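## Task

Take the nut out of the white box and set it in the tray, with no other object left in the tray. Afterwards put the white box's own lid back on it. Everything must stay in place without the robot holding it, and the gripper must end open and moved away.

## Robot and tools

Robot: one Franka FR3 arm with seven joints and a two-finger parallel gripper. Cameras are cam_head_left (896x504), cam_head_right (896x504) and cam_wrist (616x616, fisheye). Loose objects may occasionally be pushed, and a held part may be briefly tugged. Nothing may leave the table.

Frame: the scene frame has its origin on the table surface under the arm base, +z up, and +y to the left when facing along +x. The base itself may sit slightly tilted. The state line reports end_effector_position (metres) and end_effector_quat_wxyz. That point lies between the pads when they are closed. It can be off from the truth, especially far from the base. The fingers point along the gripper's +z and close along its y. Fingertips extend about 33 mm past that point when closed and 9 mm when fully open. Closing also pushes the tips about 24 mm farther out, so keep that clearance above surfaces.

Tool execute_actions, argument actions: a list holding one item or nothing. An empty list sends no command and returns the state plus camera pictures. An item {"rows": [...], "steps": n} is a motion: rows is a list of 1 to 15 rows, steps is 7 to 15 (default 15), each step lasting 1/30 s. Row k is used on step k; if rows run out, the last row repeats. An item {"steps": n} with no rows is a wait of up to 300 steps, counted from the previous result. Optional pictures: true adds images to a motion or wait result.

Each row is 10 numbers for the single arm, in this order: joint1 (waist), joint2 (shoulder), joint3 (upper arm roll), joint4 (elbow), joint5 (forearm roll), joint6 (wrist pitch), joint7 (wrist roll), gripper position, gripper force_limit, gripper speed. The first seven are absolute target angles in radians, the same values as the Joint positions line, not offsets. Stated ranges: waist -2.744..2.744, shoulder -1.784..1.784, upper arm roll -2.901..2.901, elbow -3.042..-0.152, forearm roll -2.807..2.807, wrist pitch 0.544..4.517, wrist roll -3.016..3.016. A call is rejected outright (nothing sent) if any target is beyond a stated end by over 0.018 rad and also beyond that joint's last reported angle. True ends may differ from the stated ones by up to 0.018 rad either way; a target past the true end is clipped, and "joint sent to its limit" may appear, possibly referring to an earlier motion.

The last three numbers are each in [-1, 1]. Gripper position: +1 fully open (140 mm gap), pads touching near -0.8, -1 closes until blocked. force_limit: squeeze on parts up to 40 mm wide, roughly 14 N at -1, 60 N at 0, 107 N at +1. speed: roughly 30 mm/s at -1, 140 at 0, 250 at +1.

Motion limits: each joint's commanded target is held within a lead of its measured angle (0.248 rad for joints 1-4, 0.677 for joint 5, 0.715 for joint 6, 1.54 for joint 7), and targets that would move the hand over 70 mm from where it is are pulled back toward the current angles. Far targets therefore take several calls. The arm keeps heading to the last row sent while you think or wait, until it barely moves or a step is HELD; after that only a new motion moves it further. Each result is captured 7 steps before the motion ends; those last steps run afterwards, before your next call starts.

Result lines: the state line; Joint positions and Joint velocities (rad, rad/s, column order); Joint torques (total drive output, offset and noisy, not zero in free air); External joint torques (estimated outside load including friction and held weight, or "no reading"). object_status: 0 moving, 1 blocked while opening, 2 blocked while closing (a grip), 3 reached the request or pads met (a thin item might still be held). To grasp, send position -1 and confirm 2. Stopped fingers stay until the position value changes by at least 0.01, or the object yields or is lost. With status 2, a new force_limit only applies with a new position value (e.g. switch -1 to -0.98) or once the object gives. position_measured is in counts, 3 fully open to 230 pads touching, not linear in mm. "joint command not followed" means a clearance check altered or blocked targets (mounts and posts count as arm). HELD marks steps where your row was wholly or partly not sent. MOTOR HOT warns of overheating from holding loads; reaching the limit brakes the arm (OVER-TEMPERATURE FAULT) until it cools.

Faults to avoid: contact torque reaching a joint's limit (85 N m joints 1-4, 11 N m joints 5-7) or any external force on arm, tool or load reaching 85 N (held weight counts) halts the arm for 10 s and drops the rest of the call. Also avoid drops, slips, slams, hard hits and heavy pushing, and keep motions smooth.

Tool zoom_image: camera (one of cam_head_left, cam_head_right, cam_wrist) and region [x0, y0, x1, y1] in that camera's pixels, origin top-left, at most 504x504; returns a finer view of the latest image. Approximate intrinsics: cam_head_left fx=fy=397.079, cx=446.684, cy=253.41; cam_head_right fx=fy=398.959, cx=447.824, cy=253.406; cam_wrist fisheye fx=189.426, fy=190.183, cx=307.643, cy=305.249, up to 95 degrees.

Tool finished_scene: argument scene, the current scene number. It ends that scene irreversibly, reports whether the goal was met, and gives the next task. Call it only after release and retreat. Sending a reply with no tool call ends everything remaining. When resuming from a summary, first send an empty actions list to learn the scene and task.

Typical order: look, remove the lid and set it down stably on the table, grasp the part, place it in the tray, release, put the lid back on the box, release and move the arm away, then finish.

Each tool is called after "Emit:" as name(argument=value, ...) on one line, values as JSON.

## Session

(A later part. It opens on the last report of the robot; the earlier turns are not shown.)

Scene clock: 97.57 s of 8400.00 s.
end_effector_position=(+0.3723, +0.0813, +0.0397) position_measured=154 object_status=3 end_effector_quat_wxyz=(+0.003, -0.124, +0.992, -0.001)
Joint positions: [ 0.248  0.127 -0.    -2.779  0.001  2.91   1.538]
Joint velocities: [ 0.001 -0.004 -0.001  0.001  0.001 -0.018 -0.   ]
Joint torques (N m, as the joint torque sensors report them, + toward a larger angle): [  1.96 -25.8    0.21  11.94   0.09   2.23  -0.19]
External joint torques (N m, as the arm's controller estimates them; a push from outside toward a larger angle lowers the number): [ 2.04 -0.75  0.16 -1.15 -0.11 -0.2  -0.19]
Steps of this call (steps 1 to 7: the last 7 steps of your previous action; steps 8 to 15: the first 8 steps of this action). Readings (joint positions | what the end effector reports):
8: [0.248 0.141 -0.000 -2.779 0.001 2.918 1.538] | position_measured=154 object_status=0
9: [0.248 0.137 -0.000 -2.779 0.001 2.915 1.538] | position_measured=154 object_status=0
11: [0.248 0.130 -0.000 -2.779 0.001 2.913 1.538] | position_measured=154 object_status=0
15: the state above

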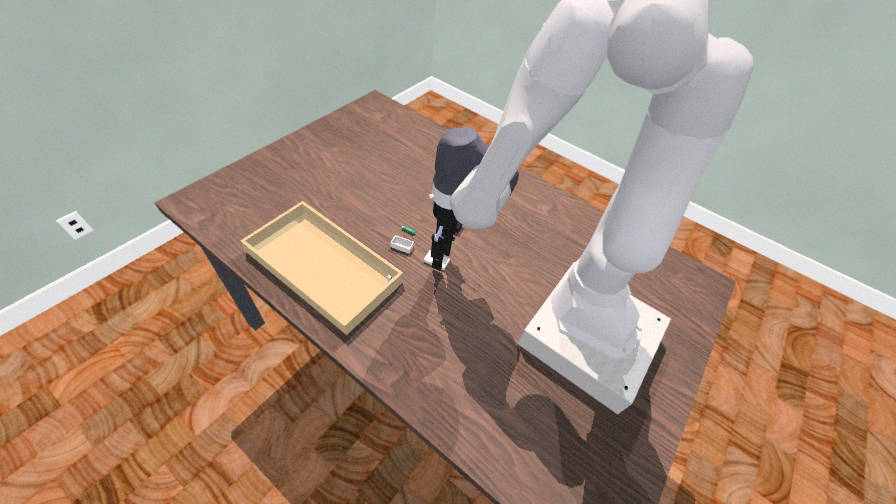

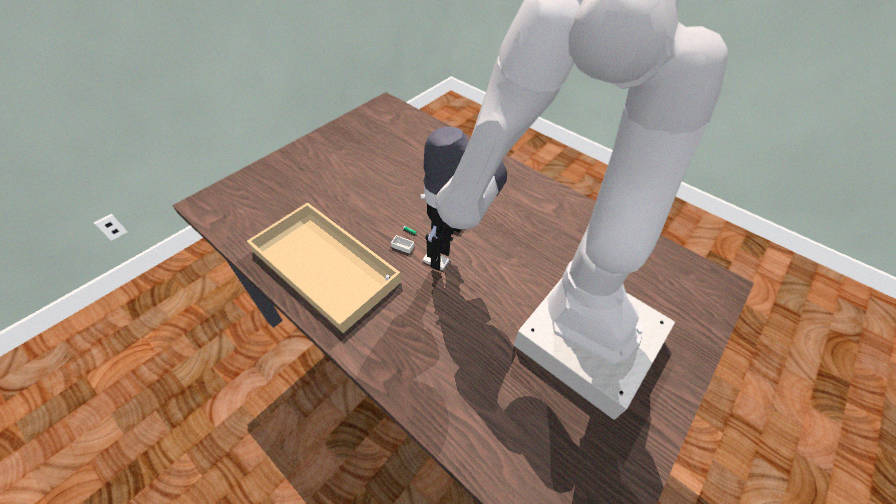

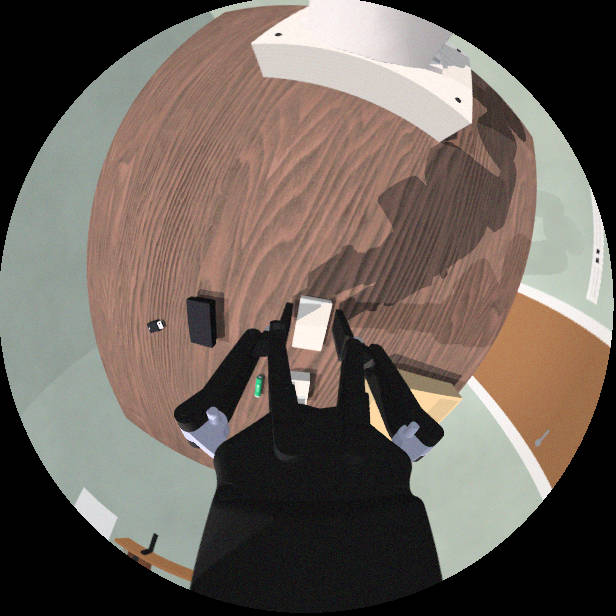

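Emit:
execute_actions(actions=[{"rows":[[0.25,0.135,0,-2.766,0,2.901,1.535,-0.2,0,0],[0.25,0.135,0,-2.766,0,2.901,1.535,-0.2,0,0],[0.25,0.135,0,-2.766,0,2.901,1.535,-0.2,0,0],[0.25,0.135,0,-2.766,0,2.901,1.535,-0.2,0,0],[0.25,0.135,0,-2.766,0,2.901,1.535,-0.2,0,0],[0.25,0.135,0,-2.766,0,2.901,1.535,-0.2,0,0],[0.25,0.135,0,-2.766,0,2.901,1.535,-0.2,0,0],[0.25,0.135,0,-2.766,0,2.901,1.535,-1,0,-0.5]],"steps":15}])

Emit:
execute_actions(actions=[{"rows":[[0.25,0.135,0,-2.766,0,2.901,1.535,-1,0,-0.5]],"steps":15}], pictures=true)

Emit:
execute_actions(actions=[{"rows":[[0.25,-0.03,0,-2.766,0,2.74,1.535,-1,0,-0.5]],"steps":15}])

Emit:
execute_actions(actions=[{"rows":[[0.25,0.05,0,-2.6,0,2.65,1.535,-1,0,-0.5],[0.25,0.05,0,-2.6,0,2.65,1.535,-1,0,-0.5],[0.25,0.05,0,-2.6,0,2.65,1.535,-1,0,-0.5],[0.25,0.05,0,-2.6,0,2.65,1.535,-1,0,-0.5],[0.25,0.19,0,-2.434,0,2.624,1.535,-1,0,-0.5]],"steps":15}])

Emit:
execute_actions(actions=[{"rows":[[0.25,0.22,0,-2.434,0,2.654,1.535,-1,0,-0.5]],"steps":15}])

Emit:
execute_actions(actions=[])

Emit:
zoom_image(camera="cam_head_left", region=[370,200,455,275])

Emit:
zoom_image(camera="cam_wrist", region=[270,270,360,360])

Scene clock: 98.77 s of 8400.00 s.
end_effector_position=(+0.3753, +0.0819, +0.0396) position_measured=154 object_status=0 end_effector_quat_wxyz=(+0.002, -0.124, +0.992, -0.001)
Joint positions: [ 0.248  0.133 -0.    -2.768  0.001  2.904  1.538]
Joint velocities: [ 0.     0.004 -0.001  0.004  0.    -0.004  0.   ]
Joint torques (N m, as the joint torque sensors report them, + toward a larger angle): [  2.22 -24.08   0.17  14.28   0.18   2.12  -0.26]
External joint torques (N m, as the arm's controller estimates them; a push from outside toward a larger angle lowers the number): [ 2.29  1.36  0.11  1.16 -0.02 -0.3  -0.26]
Steps of this call (steps 1 to 7: the last 7 steps of your previous action; steps 8 to 15: the robot went on to your last target; steps 16 to 28: nothing new was sent; steps 29 to 36: the first 8 steps of this action). Readings (joint positions | what the end effector reports):
29: [0.248 0.128 -0.000 -2.777 0.001 2.906 1.538] | position_measured=154 object_status=3
30: [0.248 0.130 -0.000 -2.774 0.001 2.905 1.538] | position_measured=154 object_status=3
32: [0.248 0.132 -0.000 -2.770 0.001 2.905 1.538] | position_measured=154 object_status=3
36: the state above

Scene clock: 99.27 s of 8400.00 s.
end_effector_position=(+0.3762, +0.0821, +0.0402) position_measured=184 object_status=2 end_effector_quat_wxyz=(+0.003, -0.124, +0.992, -0.001)
Joint positions: [ 0.248  0.132 -0.    -2.767  0.001  2.904  1.538]
Joint velocities: [-0.    -0.     0.001  0.    -0.001  0.001 -0.001]
Joint torques (N m, as the joint torque sensors report them, + toward a larger angle): [  1.84 -22.99  -0.38  13.14   0.19   2.18  -0.15]
External joint torques (N m, as the arm's controller estimates them; a push from outside toward a larger angle lowers the number): [ 1.9   2.44 -0.44 -0.09 -0.01 -0.25 -0.15]
Steps of this call (steps 1 to 7: the last 7 steps of your previous action; steps 8 to 15: the first 8 steps of this action). Readings (joint positions | what the end effector reports):
8: [0.248 0.132 -0.000 -2.767 0.001 2.904 1.538] | position_measured=184 object_status=0
9: [0.248 0.132 -0.000 -2.767 0.001 2.904 1.538] | position_measured=184 object_status=0
11: [0.248 0.132 -0.000 -2.767 0.001 2.904 1.538] | position_measured=184 object_status=0
15: the state above

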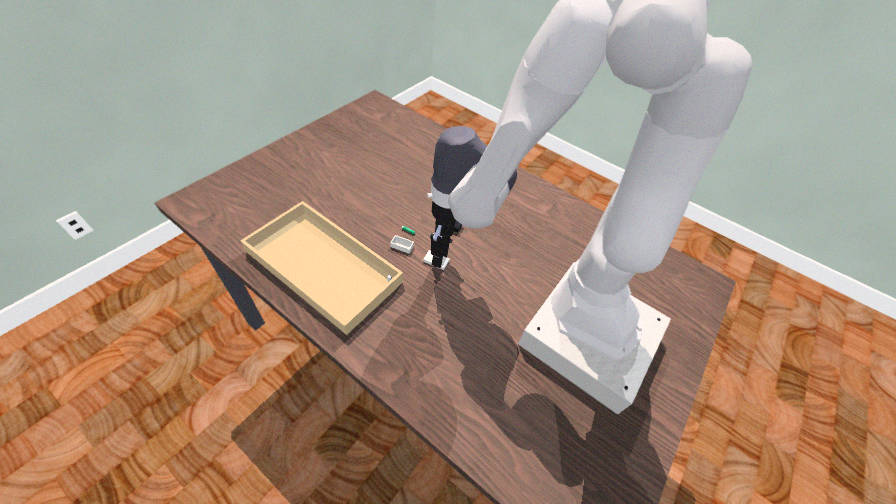

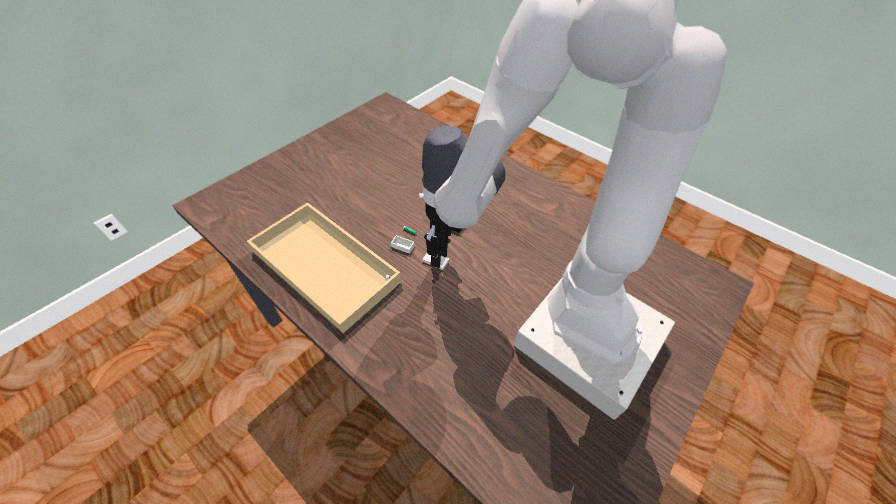

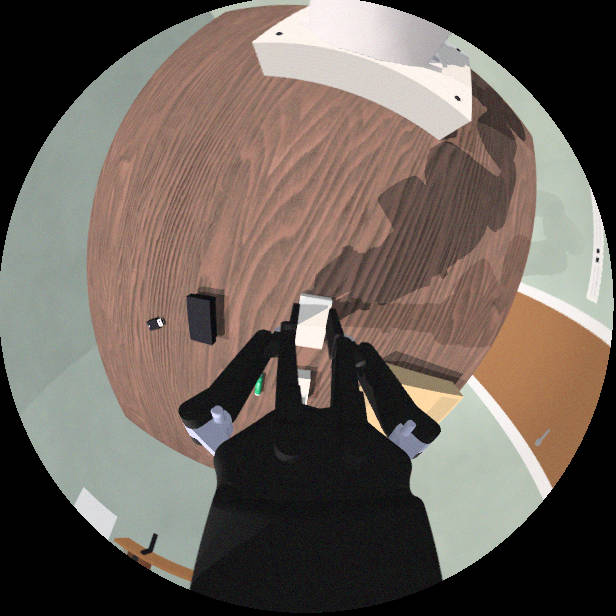

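Scene clock: 99.77 s of 8400.00 s.
end_effector_position=(+0.3938, +0.0862, +0.0926) position_measured=184 object_status=2 end_effector_quat_wxyz=(+0.022, -0.124, +0.992, +0.001)
Joint positions: [ 0.248 -0.027 -0.    -2.763  0.001  2.779  1.538]
Joint velocities: [ 0.001 -0.039  0.001 -0.     0.001 -0.214 -0.002]
Joint torques (N m, as the joint torque sensors report them, + toward a larger angle): [  1.97 -21.63  -0.26  12.99   0.21   2.01  -0.16]
External joint torques (N m, as the arm's controller estimates them; a push from outside toward a larger angle lowers the number): [ 1.95  0.07 -0.24 -2.46 -0.12 -0.41 -0.16]
Steps of this call (steps 1 to 7: the last 7 steps of your previous action; steps 8 to 15: the first 8 steps of this action). Readings (joint positions | what the end effector reports):
8: [0.248 0.111 -0.000 -2.772 0.001 2.877 1.538] | position_measured=184 object_status=2
9: [0.248 0.068 -0.000 -2.775 0.001 2.850 1.538] | position_measured=184 object_status=2
11: [0.248 0.006 -0.000 -2.767 0.001 2.817 1.538] | position_measured=184 object_status=2
15: the state above

Scene clock: 100.27 s of 8400.00 s.
end_effector_position=(+0.4777, +0.1049, +0.0991) position_measured=184 object_status=2 end_effector_quat_wxyz=(+0.017, -0.124, +0.992, +0.000)
Joint positions: [ 0.249  0.155  0.    -2.474 -0.     2.662  1.538]
Joint velocities: [-0.     0.478  0.001  0.541 -0.001 -0.187  0.001]
Joint torques (N m, as the joint torque sensors report them, + toward a larger angle): [  1.57 -33.64  -0.56  14.9    0.6    1.66  -0.21]
External joint torques (N m, as the arm's controller estimates them; a push from outside toward a larger angle lowers the number): [ 1.41  0.75 -0.89  1.31  0.38 -0.19 -0.21]
Steps of this call (steps 1 to 7: the last 7 steps of your previous action; steps 8 to 15: the first 8 steps of this action). Readings (joint positions | what the end effector reports):
8: [0.249 -0.011 -0.000 -2.736 0.000 2.732 1.538] | position_measured=184 object_status=2
9: [0.249 0.013 -0.000 -2.691 0.000 2.717 1.538] | position_measured=184 object_status=2
11: [0.249 0.033 -0.000 -2.636 0.000 2.698 1.538] | position_measured=184 object_status=2
15: the state above

Scene clock: 100.77 s of 8400.00 s.
end_effector_position=(+0.4769, +0.1047, +0.0801) position_measured=184 object_status=2 end_effector_quat_wxyz=(-0.002, -0.124, +0.992, -0.002)
Joint positions: [ 0.249  0.219  0.    -2.435 -0.     2.648  1.538]
Joint velocities: [-0.001  0.005 -0.001  0.001  0.     0.022 -0.002]
Joint torques (N m, as the joint torque sensors report them, + toward a larger angle): [  1.27 -32.44  -0.33  16.93   0.57   2.96  -0.17]
External joint torques (N m, as the arm's controller estimates them; a push from outside toward a larger angle lowers the number): [ 1.5   0.62 -0.33 -0.96  0.17  0.51 -0.17]
Steps of this call (steps 1 to 7: the last 7 steps of your previous action; steps 8 to 15: the first 8 steps of this action). Readings (joint positions | what the end effector reports):
8: [0.249 0.192 0.000 -2.436 -0.000 2.638 1.538] | position_measured=184 object_status=2
9: [0.249 0.199 0.000 -2.435 -0.000 2.641 1.538] | position_measured=184 object_status=2
11: [0.249 0.212 0.000 -2.435 -0.000 2.644 1.538] | position_measured=184 object_status=2
15: the state above

Scene clock: 101.00 s of 8400.00 s.
end_effector_position=(+0.4778, +0.1049, +0.0804) position_measured=184 object_status=2 end_effector_quat_wxyz=(-0.001, -0.124, +0.992, -0.002)
Joint positions: [ 0.249  0.219  0.    -2.435 -0.     2.651  1.538]
Joint velocities: [ 0.    -0.001  0.    -0.    -0.     0.007 -0.001]
Joint torques (N m, as the joint torque sensors report them, + toward a larger angle): [  1.2  -30.76  -0.17  16.8    0.51   2.77  -0.18]
External joint torques (N m, as the arm's controller estimates them; a push from outside toward a larger angle lowers the number): [ 1.25  1.85 -0.33 -0.77  0.13  0.35 -0.18]
Kept back: nothing.
Steps of this call (steps 1 to 7: the last 7 steps of your previous action). Readings (joint positions | what the end effector reports):
1: [0.249 0.219 0.000 -2.435 -0.000 2.648 1.538] | position_measured=184 object_status=2
2: [0.249 0.219 0.000 -2.435 -0.000 2.649 1.538] | position_measured=184 object_status=2
4: [0.249 0.219 0.000 -2.435 -0.000 2.650 1.538] | position_measured=184 object_status=2
7: the state above

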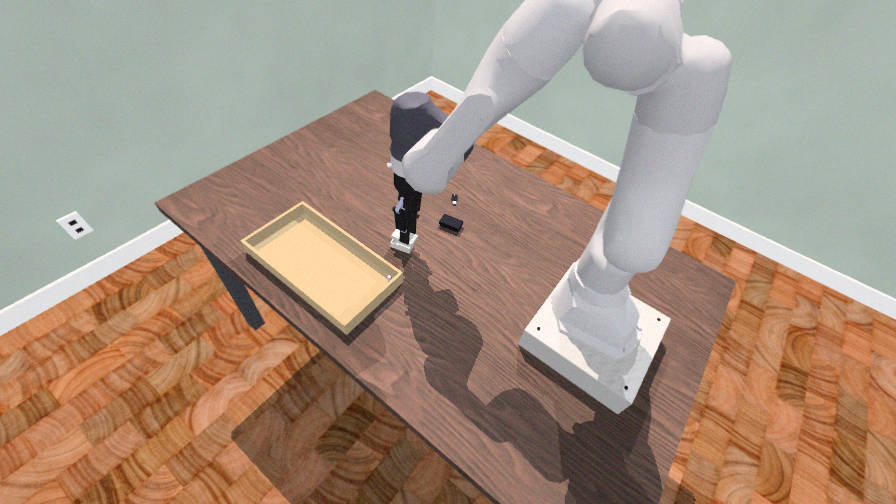

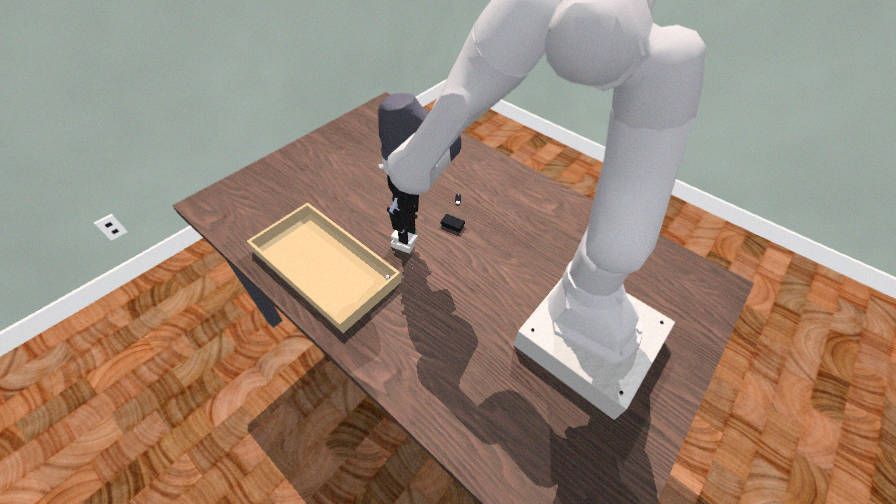

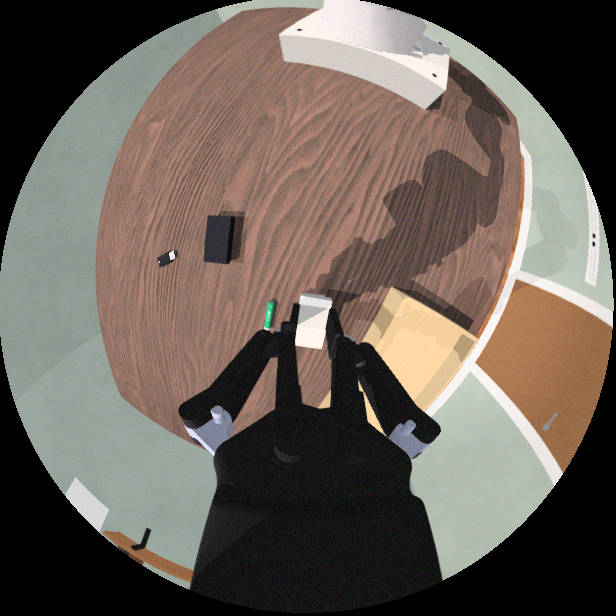

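Region (370, 200, 455, 275) of cam_head_left's 896x504 image, scaled by 5.929, with more detail than that image has; it fills the top 445 rows of this view, and the rest is white.

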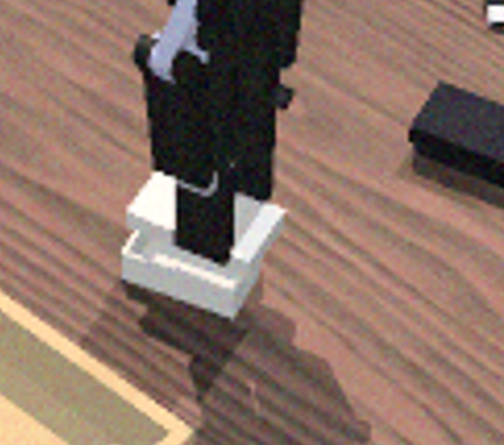

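Region (270, 270, 360, 360) of cam_wrist's 616x616 image, scaled by 5.600, with more detail than that image has.

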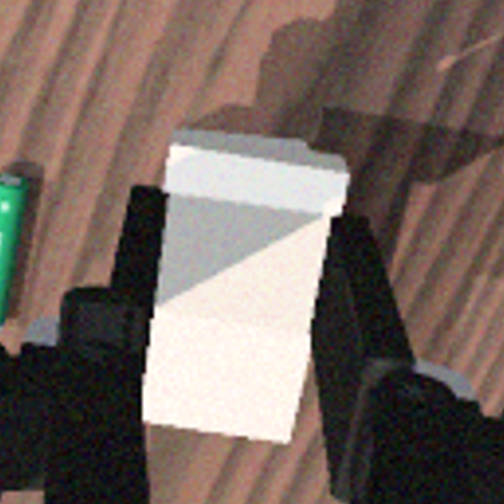

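Emit:
execute_actions(actions=[{"rows":[[0.247,0.229,0,-2.419,0,2.648,1.465,-1,0,-0.5]],"steps":15}])

Emit:
execute_actions(actions=[{"rows":[[0.247,0.25,0,-2.419,0,2.669,1.465,-1,0,-0.5]],"steps":15}], pictures=true)

Emit:
zoom_image(camera="cam_head_left", region=[370,200,455,275])

Emit:
zoom_image(camera="cam_wrist", region=[270,270,360,360])

Scene clock: 102.03 s of 8400.00 s.
end_effector_position=(+0.4831, +0.1060, +0.0808) position_measured=184 object_status=2 end_effector_quat_wxyz=(+0.002, -0.144, +0.990, -0.001)
Joint positions: [ 0.249  0.227  0.    -2.422 -0.     2.651  1.498]
Joint velocities: [-0.001  0.005  0.001  0.006  0.    -0.001 -0.098]
Joint torques (N m, as the joint torque sensors report them, + toward a larger angle): [ -0.43 -31.3   -0.69  17.     0.61   2.02  -0.22]
External joint torques (N m, as the arm's controller estimates them; a push from outside toward a larger angle lowers the number): [-0.35  1.59 -0.84 -0.53  0.22 -0.39 -0.22]
Steps of this call (steps 1 to 15: the robot went on to your last target; steps 16 to 23: nothing new was sent; steps 24 to 31: the first 8 steps of this action). Readings (joint positions | what the end effector reports):
24: [0.249 0.221 0.000 -2.432 -0.000 2.651 1.532] | position_measured=184 object_status=2
25: [0.249 0.223 0.000 -2.428 -0.000 2.651 1.525] | position_measured=184 object_status=2
27: [0.249 0.226 0.000 -2.424 -0.000 2.651 1.514] | position_measured=184 object_status=2
31: the state above

Scene clock: 102.53 s of 8400.00 s.
end_effector_position=(+0.4811, +0.1056, +0.0719) position_measured=184 object_status=2 end_effector_quat_wxyz=(-0.002, -0.156, +0.988, -0.002)
Joint positions: [ 0.249  0.249  0.    -2.419 -0.     2.663  1.474]
Joint velocities: [-0.     0.003  0.    -0.    -0.     0.021 -0.019]
Joint torques (N m, as the joint torque sensors report them, + toward a larger angle): [  0.07 -32.79  -0.1   17.     0.5    2.76  -0.37]
External joint torques (N m, as the arm's controller estimates them; a push from outside toward a larger angle lowers the number): [ 0.18  0.97 -0.24 -0.61  0.12  0.31 -0.37]
Steps of this call (steps 1 to 7: the last 7 steps of your previous action; steps 8 to 15: the first 8 steps of this action). Readings (joint positions | what the end effector reports):
8: [0.249 0.230 0.000 -2.420 -0.000 2.653 1.481] | position_measured=184 object_status=2
9: [0.249 0.235 0.000 -2.419 -0.000 2.656 1.479] | position_measured=184 object_status=2
11: [0.249 0.244 0.000 -2.419 -0.000 2.659 1.477] | position_measured=184 object_status=2
15: the state above

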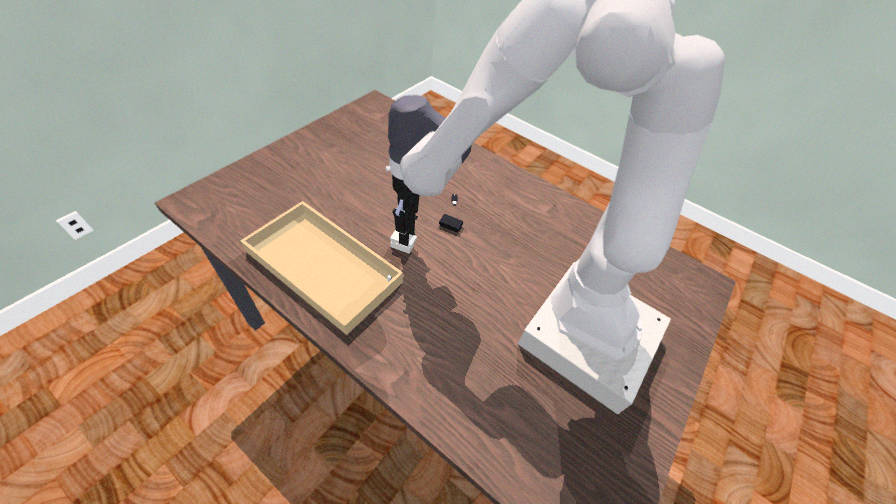

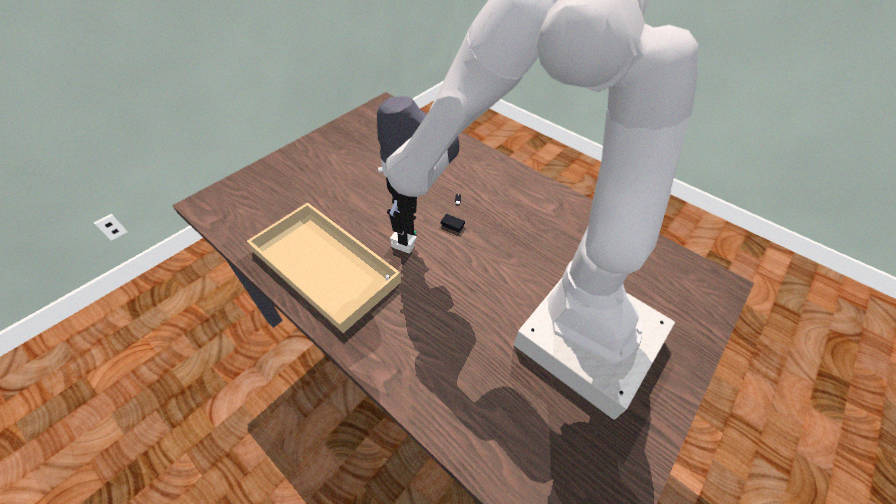

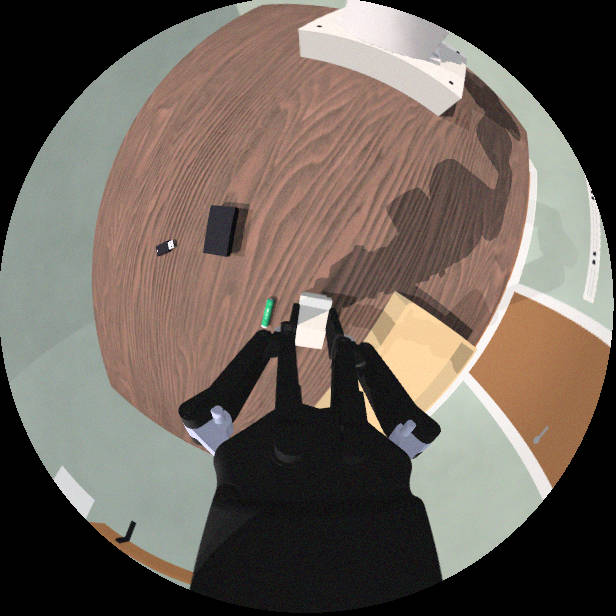

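Region (370, 200, 455, 275) of cam_head_left's 896x504 image, scaled by 5.929, with more detail than that image has; it fills the top 445 rows of this view, and the rest is white.

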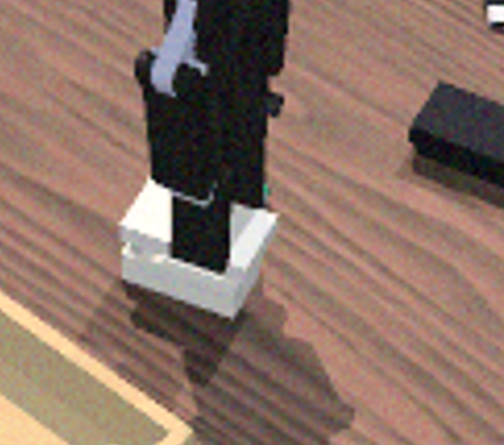

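Region (270, 270, 360, 360) of cam_wrist's 616x616 image, scaled by 5.600, with more detail than that image has.

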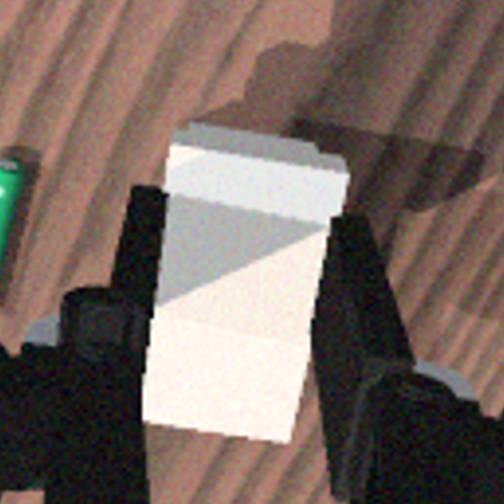

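Emit:
execute_actions(actions=[{"rows":[[0.247,0.266,0,-2.414,0,2.68,1.465,-1,0,-0.5],[0.247,0.266,0,-2.414,0,2.68,1.465,-1,0,-0.5],[0.247,0.266,0,-2.414,0,2.68,1.465,-1,0,-0.5],[0.247,0.266,0,-2.414,0,2.68,1.465,-1,0,-0.5],[0.247,0.266,0,-2.414,0,2.68,1.465,-1,0,-0.5],[0.247,0.266,0,-2.414,0,2.68,1.465,-1,0,-0.5],[0.247,0.266,0,-2.414,0,2.68,1.465,-1,0,-0.5],[0.247,0.28,0,-2.414,0,2.694,1.465,-1,0,-0.5]],"steps":15}])

Emit:
execute_actions(actions=[{"rows":[[0.247,0.294,0,-2.414,0,2.708,1.465,-1,0,-0.5]],"steps":15}])

Emit:
execute_actions(actions=[{"rows":[[0.247,0.306,0,-2.414,0,2.72,1.465,-1,0,-0.5]],"steps":15}], pictures=true)

Emit:
zoom_image(camera="cam_head_left", region=[370,200,455,275])

Scene clock: 103.30 s of 8400.00 s.
end_effector_position=(+0.4819, +0.1057, +0.0657) position_measured=184 object_status=2 end_effector_quat_wxyz=(-0.002, -0.158, +0.987, -0.002)
Joint positions: [ 0.249  0.266  0.    -2.416 -0.     2.677  1.469]
Joint velocities: [ 0.     0.097  0.     0.031  0.001  0.103 -0.002]
Joint torques (N m, as the joint torque sensors report them, + toward a larger angle): [ -0.52 -30.04  -0.64  14.99   0.46   2.44  -0.21]
External joint torques (N m, as the arm's controller estimates them; a push from outside toward a larger angle lowers the number): [-0.44  0.86 -0.8  -0.31  0.08  0.4  -0.21]
Steps of this call (steps 1 to 7: the last 7 steps of your previous action; steps 8 to 15: the robot went on to your last target; steps 16 to 23: the first 8 steps of this action). Readings (joint positions | what the end effector reports):
16: [0.249 0.251 0.000 -2.418 -0.000 2.668 1.469] | position_measured=184 object_status=2
17: [0.249 0.255 0.000 -2.417 -0.000 2.670 1.469] | position_measured=184 object_status=2
19: [0.249 0.261 0.000 -2.416 -0.000 2.672 1.469] | position_measured=184 object_status=2
23: the state above

Scene clock: 103.80 s of 8400.00 s.
end_effector_position=(+0.4846, +0.1064, +0.0581) position_measured=184 object_status=2 end_effector_quat_wxyz=(+0.002, -0.159, +0.987, -0.001)
Joint positions: [ 0.249  0.288  0.    -2.413 -0.     2.705  1.468]
Joint velocities: [ 0.001  0.008  0.002 -0.     0.     0.013 -0.002]
Joint torques (N m, as the joint torque sensors report them, + toward a larger angle): [ -1.09 -30.68  -0.69  15.74   0.52   2.7   -0.17]
External joint torques (N m, as the arm's controller estimates them; a push from outside toward a larger angle lowers the number): [-1.12  3.38 -0.99 -1.01  0.18  0.29 -0.16]
Steps of this call (steps 1 to 7: the last 7 steps of your previous action; steps 8 to 15: the first 8 steps of this action). Readings (joint positions | what the end effector reports):
8: [0.249 0.280 0.000 -2.415 -0.000 2.691 1.468] | position_measured=184 object_status=2
9: [0.249 0.284 0.000 -2.415 -0.000 2.694 1.468] | position_measured=184 object_status=2
11: [0.249 0.287 0.000 -2.414 -0.000 2.699 1.468] | position_measured=184 object_status=2
15: the state above

Scene clock: 104.30 s of 8400.00 s.
end_effector_position=(+0.4869, +0.1069, +0.0561) position_measured=184 object_status=2 end_effector_quat_wxyz=(+0.006, -0.159, +0.987, -0.001)
Joint positions: [ 0.249  0.295  0.    -2.412 -0.     2.717  1.468]
Joint velocities: [-0.001  0.003  0.001  0.    -0.001  0.019  0.003]
Joint torques (N m, as the joint torque sensors report them, + toward a larger angle): [ -0.02 -27.56  -0.37  14.3    0.49   2.48  -0.19]
External joint torques (N m, as the arm's controller estimates them; a push from outside toward a larger angle lowers the number): [ 0.12  6.56 -0.51 -2.36  0.14  0.04 -0.19]
Steps of this call (steps 1 to 7: the last 7 steps of your previous action; steps 8 to 15: the first 8 steps of this action). Readings (joint positions | what the end effector reports):
8: [0.249 0.290 0.000 -2.413 -0.000 2.708 1.468] | position_measured=184 object_status=2
9: [0.249 0.292 0.000 -2.413 -0.000 2.710 1.468] | position_measured=184 object_status=2
11: [0.249 0.295 0.000 -2.413 -0.000 2.714 1.468] | position_measured=184 object_status=2
15: the state above

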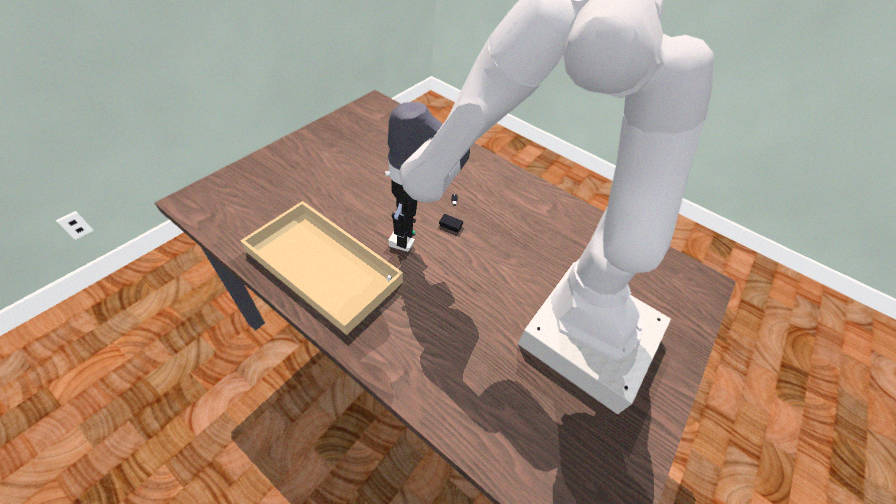

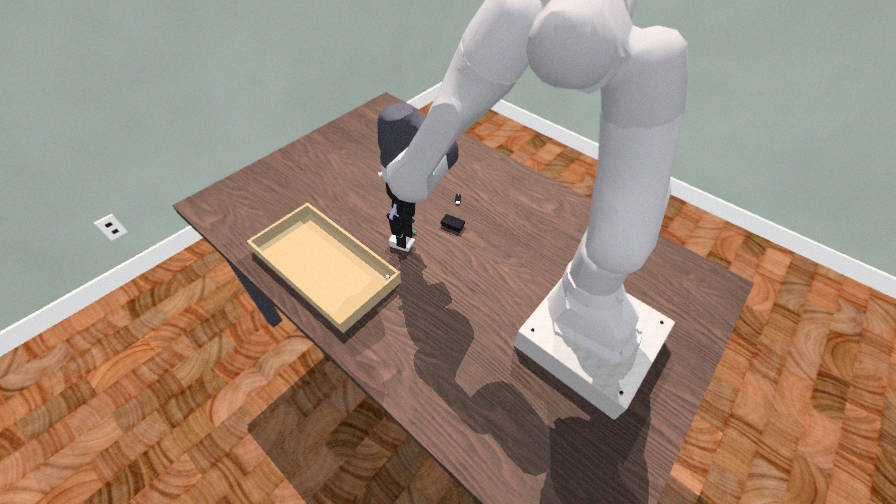

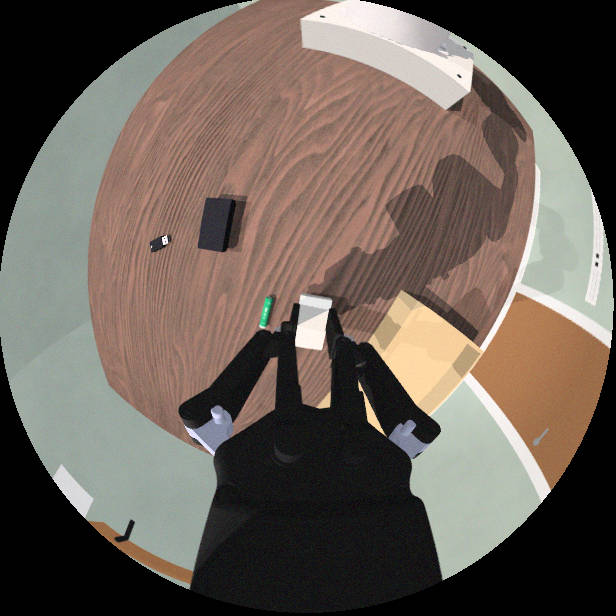

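Region (370, 200, 455, 275) of cam_head_left's 896x504 image, scaled by 5.929, with more detail than that image has; it fills the top 445 rows of this view, and the rest is white.

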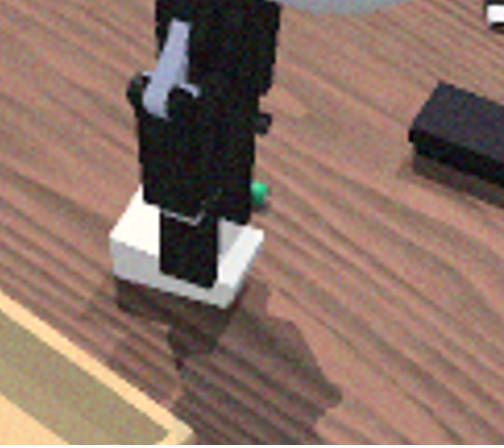

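Emit:
execute_actions(actions=[{"rows":[[0.247,0.275,0,-2.414,0,2.689,1.465,-1,0,-0.5],[0.247,0.275,0,-2.414,0,2.689,1.465,-1,0,-0.5],[0.247,0.275,0,-2.414,0,2.689,1.465,-1,0,-0.5],[0.247,0.275,0,-2.414,0,2.689,1.465,-1,0,-0.5],[0.247,0.275,0,-2.414,0,2.689,1.465,-1,0,-0.5],[0.247,0.275,0,-2.414,0,2.689,1.465,-1,0,-0.5],[0.247,0.275,0,-2.414,0,2.689,1.465,-1,0,-0.5],[0.247,0.281,0,-2.404,0,2.685,1.465,-1,0,-0.5]],"steps":15}])

Emit:
execute_actions(actions=[{"rows":[[0.247,0.281,0,-2.404,0,2.685,1.465,-1,0,-0.5]],"steps":12}], pictures=true)

Emit:
zoom_image(camera="cam_head_left", region=[380,225,430,265])

Emit:
zoom_image(camera="cam_head_right", region=[380,225,430,265])

Emit:
zoom_image(camera="cam_wrist", region=[280,280,350,350])

Scene clock: 105.97 s of 8400.00 s.
end_effector_position=(+0.4874, +0.1070, +0.0636) position_measured=184 object_status=2 end_effector_quat_wxyz=(+0.005, -0.159, +0.987, -0.001)
Joint positions: [ 0.249  0.277  0.    -2.411 -0.     2.698  1.468]
Joint velocities: [ 0.001  0.034  0.     0.06   0.002 -0.064  0.001]
Joint torques (N m, as the joint torque sensors report them, + toward a larger angle): [  0.1  -32.48  -0.66  18.42   0.46   2.16  -0.26]
External joint torques (N m, as the arm's controller estimates them; a push from outside toward a larger angle lowers the number): [ 0.2   1.16 -0.83  0.8   0.07 -0.37 -0.26]
Steps of this call (steps 1 to 7: the last 7 steps of your previous action; steps 8 to 15: the robot went on to your last target; steps 16 to 42: nothing new was sent; steps 43 to 50: the first 8 steps of this action). Readings (joint positions | what the end effector reports):
43: [0.249 0.293 0.000 -2.413 -0.000 2.717 1.468] | position_measured=184 object_status=2
44: [0.249 0.287 0.000 -2.413 -0.000 2.712 1.468] | position_measured=184 object_status=2
46: [0.249 0.279 0.000 -2.413 -0.000 2.706 1.468] | position_measured=184 object_status=2
50: the state above

Scene clock: 106.37 s of 8400.00 s.
end_effector_position=(+0.4869, +0.1069, +0.0633) position_measured=184 object_status=2 end_effector_quat_wxyz=(+0.002, -0.159, +0.987, -0.001)
Joint positions: [ 0.249  0.279  0.    -2.406 -0.     2.688  1.468]
Joint velocities: [-0.     0.001  0.001 -0.     0.001 -0.007  0.001]
Joint torques (N m, as the joint torque sensors report them, + toward a larger angle): [ -0.12 -32.74  -0.43  16.89   0.56   2.07  -0.3 ]
External joint torques (N m, as the arm's controller estimates them; a push from outside toward a larger angle lowers the number): [-0.05  1.22 -0.64 -0.15  0.2  -0.36 -0.3 ]
Steps of this call (steps 1 to 7: the last 7 steps of your previous action; steps 8 to 12: the first 5 steps of this action). Readings (joint positions | what the end effector reports):
8: [0.249 0.279 0.000 -2.406 -0.000 2.690 1.468] | position_measured=184 object_status=2
9: [0.249 0.279 0.000 -2.406 -0.000 2.689 1.468] | position_measured=184 object_status=2
11: [0.249 0.279 0.000 -2.406 -0.000 2.689 1.468] | position_measured=184 object_status=2
12: the state above

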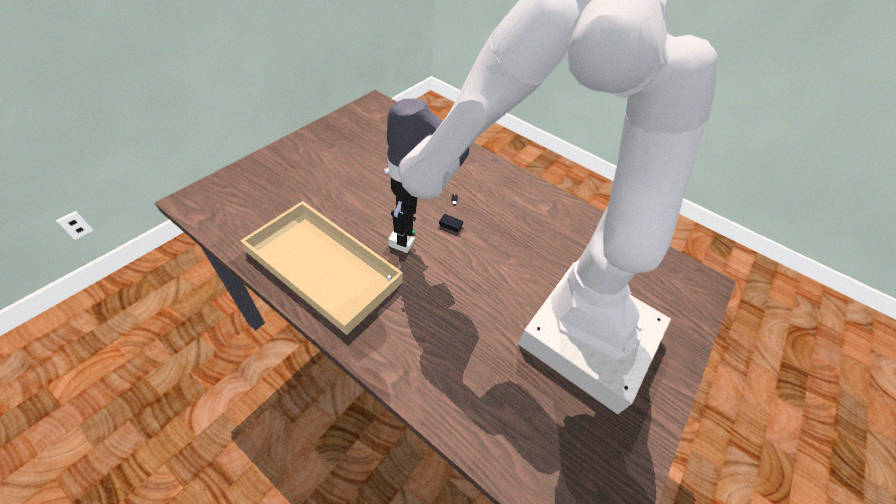

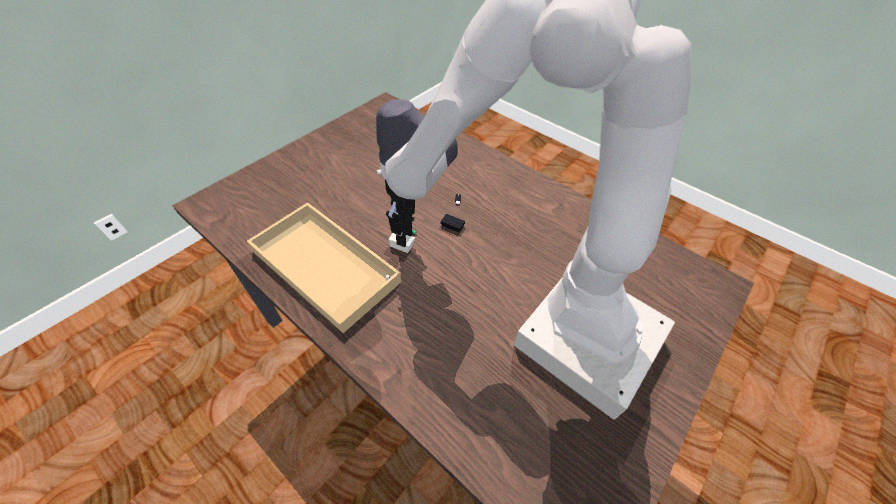

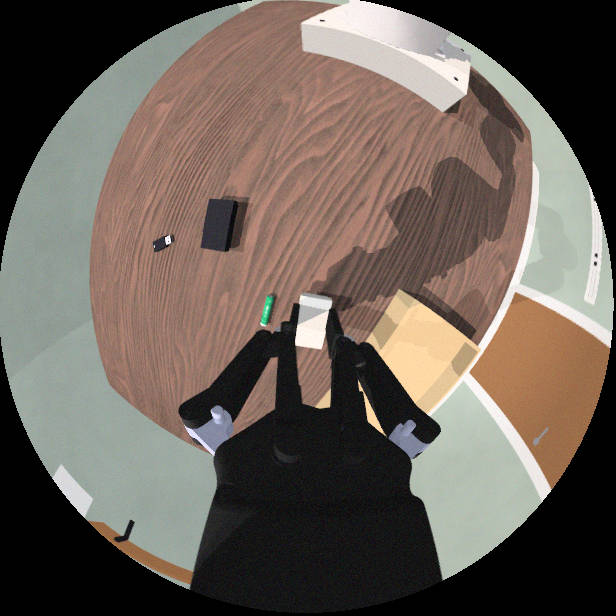

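Region (380, 225, 430, 265) of cam_head_left's 896x504 image, scaled by 10.080, with more detail than that image has; it fills the top 403 rows of this view, and the rest is white.

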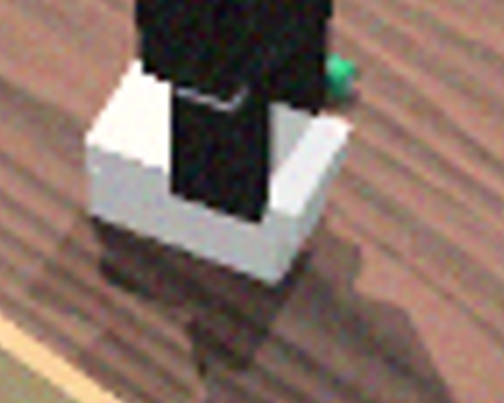

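Region (380, 225, 430, 265) of cam_head_right's 896x504 image, scaled by 10.080, with more detail than that image has; it fills the top 403 rows of this view, and the rest is white.

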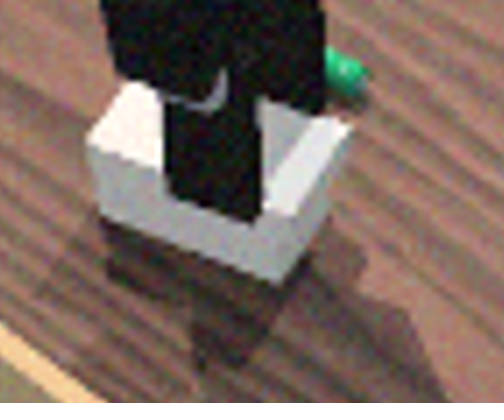

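Region (280, 280, 350, 350) of cam_wrist's 616x616 image, scaled by 7.200, with more detail than that image has.

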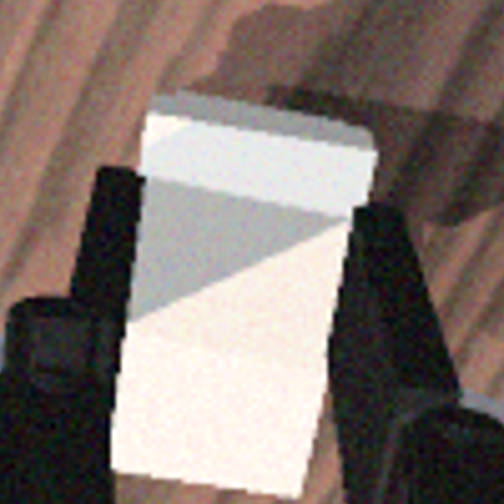

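Emit:
execute_actions(actions=[{"rows":[[0.247,0.295,0,-2.404,0,2.699,1.465,-1,0,-0.5]],"steps":15}])

Emit:
execute_actions(actions=[{"rows":[[0.247,0.307,0,-2.404,0,2.711,1.465,-1,0,-0.5]],"steps":15}])

Emit:
execute_actions(actions=[{"rows":[[0.247,0.317,0,-2.404,0,2.721,1.465,-1,0,-0.5]],"steps":15}])

Scene clock: 107.03 s of 8400.00 s.
end_effector_position=(+0.4867, +0.1068, +0.0595) position_measured=184 object_status=2 end_effector_quat_wxyz=(+0.001, -0.159, +0.987, -0.001)
Joint positions: [ 0.249  0.29   0.    -2.404 -0.     2.695  1.468]
Joint velocities: [-0.     0.002 -0.    -0.001  0.     0.007 -0.001]
Joint torques (N m, as the joint torque sensors report them, + toward a larger angle): [ -0.11 -30.5   -0.4   15.99   0.55   3.    -0.23]
External joint torques (N m, as the arm's controller estimates them; a push from outside toward a larger angle lowers the number): [-0.01  3.42 -0.58 -0.74  0.2   0.6  -0.23]
Steps of this call (steps 1 to 7: the last 7 steps of your previous action; steps 8 to 12: the robot went on to your last target; steps 13 to 20: the first 8 steps of this action). Readings (joint positions | what the end effector reports):
13: [0.249 0.281 0.000 -2.405 -0.000 2.689 1.468] | position_measured=184 object_status=2
14: [0.249 0.285 0.000 -2.405 -0.000 2.691 1.468] | position_measured=184 object_status=2
16: [0.249 0.289 0.000 -2.405 -0.000 2.693 1.468] | position_measured=184 object_status=2
20: the state above

Scene clock: 107.53 s of 8400.00 s.
end_effector_position=(+0.4902, +0.1076, +0.0593) position_measured=184 object_status=2 end_effector_quat_wxyz=(+0.006, -0.159, +0.987, -0.001)
Joint positions: [ 0.249  0.294  0.    -2.402 -0.     2.705  1.468]
Joint velocities: [ 0.002  0.003 -0.001  0.001 -0.001  0.015 -0.001]
Joint torques (N m, as the joint torque sensors report them, + toward a larger angle): [ -0.53 -25.12  -0.85  15.22   0.55   3.    -0.13]
External joint torques (N m, as the arm's controller estimates them; a push from outside toward a larger angle lowers the number): [-0.44  9.25 -1.05 -1.71  0.2   0.56 -0.13]
Steps of this call (steps 1 to 7: the last 7 steps of your previous action; steps 8 to 15: the first 8 steps of this action). Readings (joint positions | what the end effector reports):
8: [0.249 0.291 0.000 -2.404 -0.000 2.697 1.468] | position_measured=184 object_status=2
9: [0.249 0.291 0.000 -2.403 -0.000 2.699 1.468] | position_measured=184 object_status=2
11: [0.249 0.293 0.000 -2.402 -0.000 2.702 1.468] | position_measured=184 object_status=2
15: the state above

Scene clock: 108.03 s of 8400.00 s.
end_effector_position=(+0.4936, +0.1083, +0.0591) position_measured=184 object_status=2 end_effector_quat_wxyz=(+0.010, -0.159, +0.987, -0.001)
Joint positions: [ 0.249  0.298  0.    -2.399 -0.     2.716  1.467]
Joint velocities: [ 0.     0.003 -0.002  0.001  0.     0.016 -0.002]
Joint torques (N m, as the joint torque sensors report them, + toward a larger angle): [ -0.21 -23.04  -0.11  12.86   0.53   2.95  -0.15]
External joint torques (N m, as the arm's controller estimates them; a push from outside toward a larger angle lowers the number): [ 0.04 11.44 -0.15 -4.08  0.16  0.48 -0.15]
Steps of this call (steps 1 to 7: the last 7 steps of your previous action; steps 8 to 15: the first 8 steps of this action). Readings (joint positions | what the end effector reports):
8: [0.249 0.295 0.000 -2.401 -0.000 2.709 1.468] | position_measured=184 object_status=2
9: [0.249 0.296 0.000 -2.400 -0.000 2.710 1.468] | position_measured=184 object_status=2
11: [0.249 0.297 0.000 -2.400 -0.000 2.713 1.468] | position_measured=184 object_status=2
15: the state above


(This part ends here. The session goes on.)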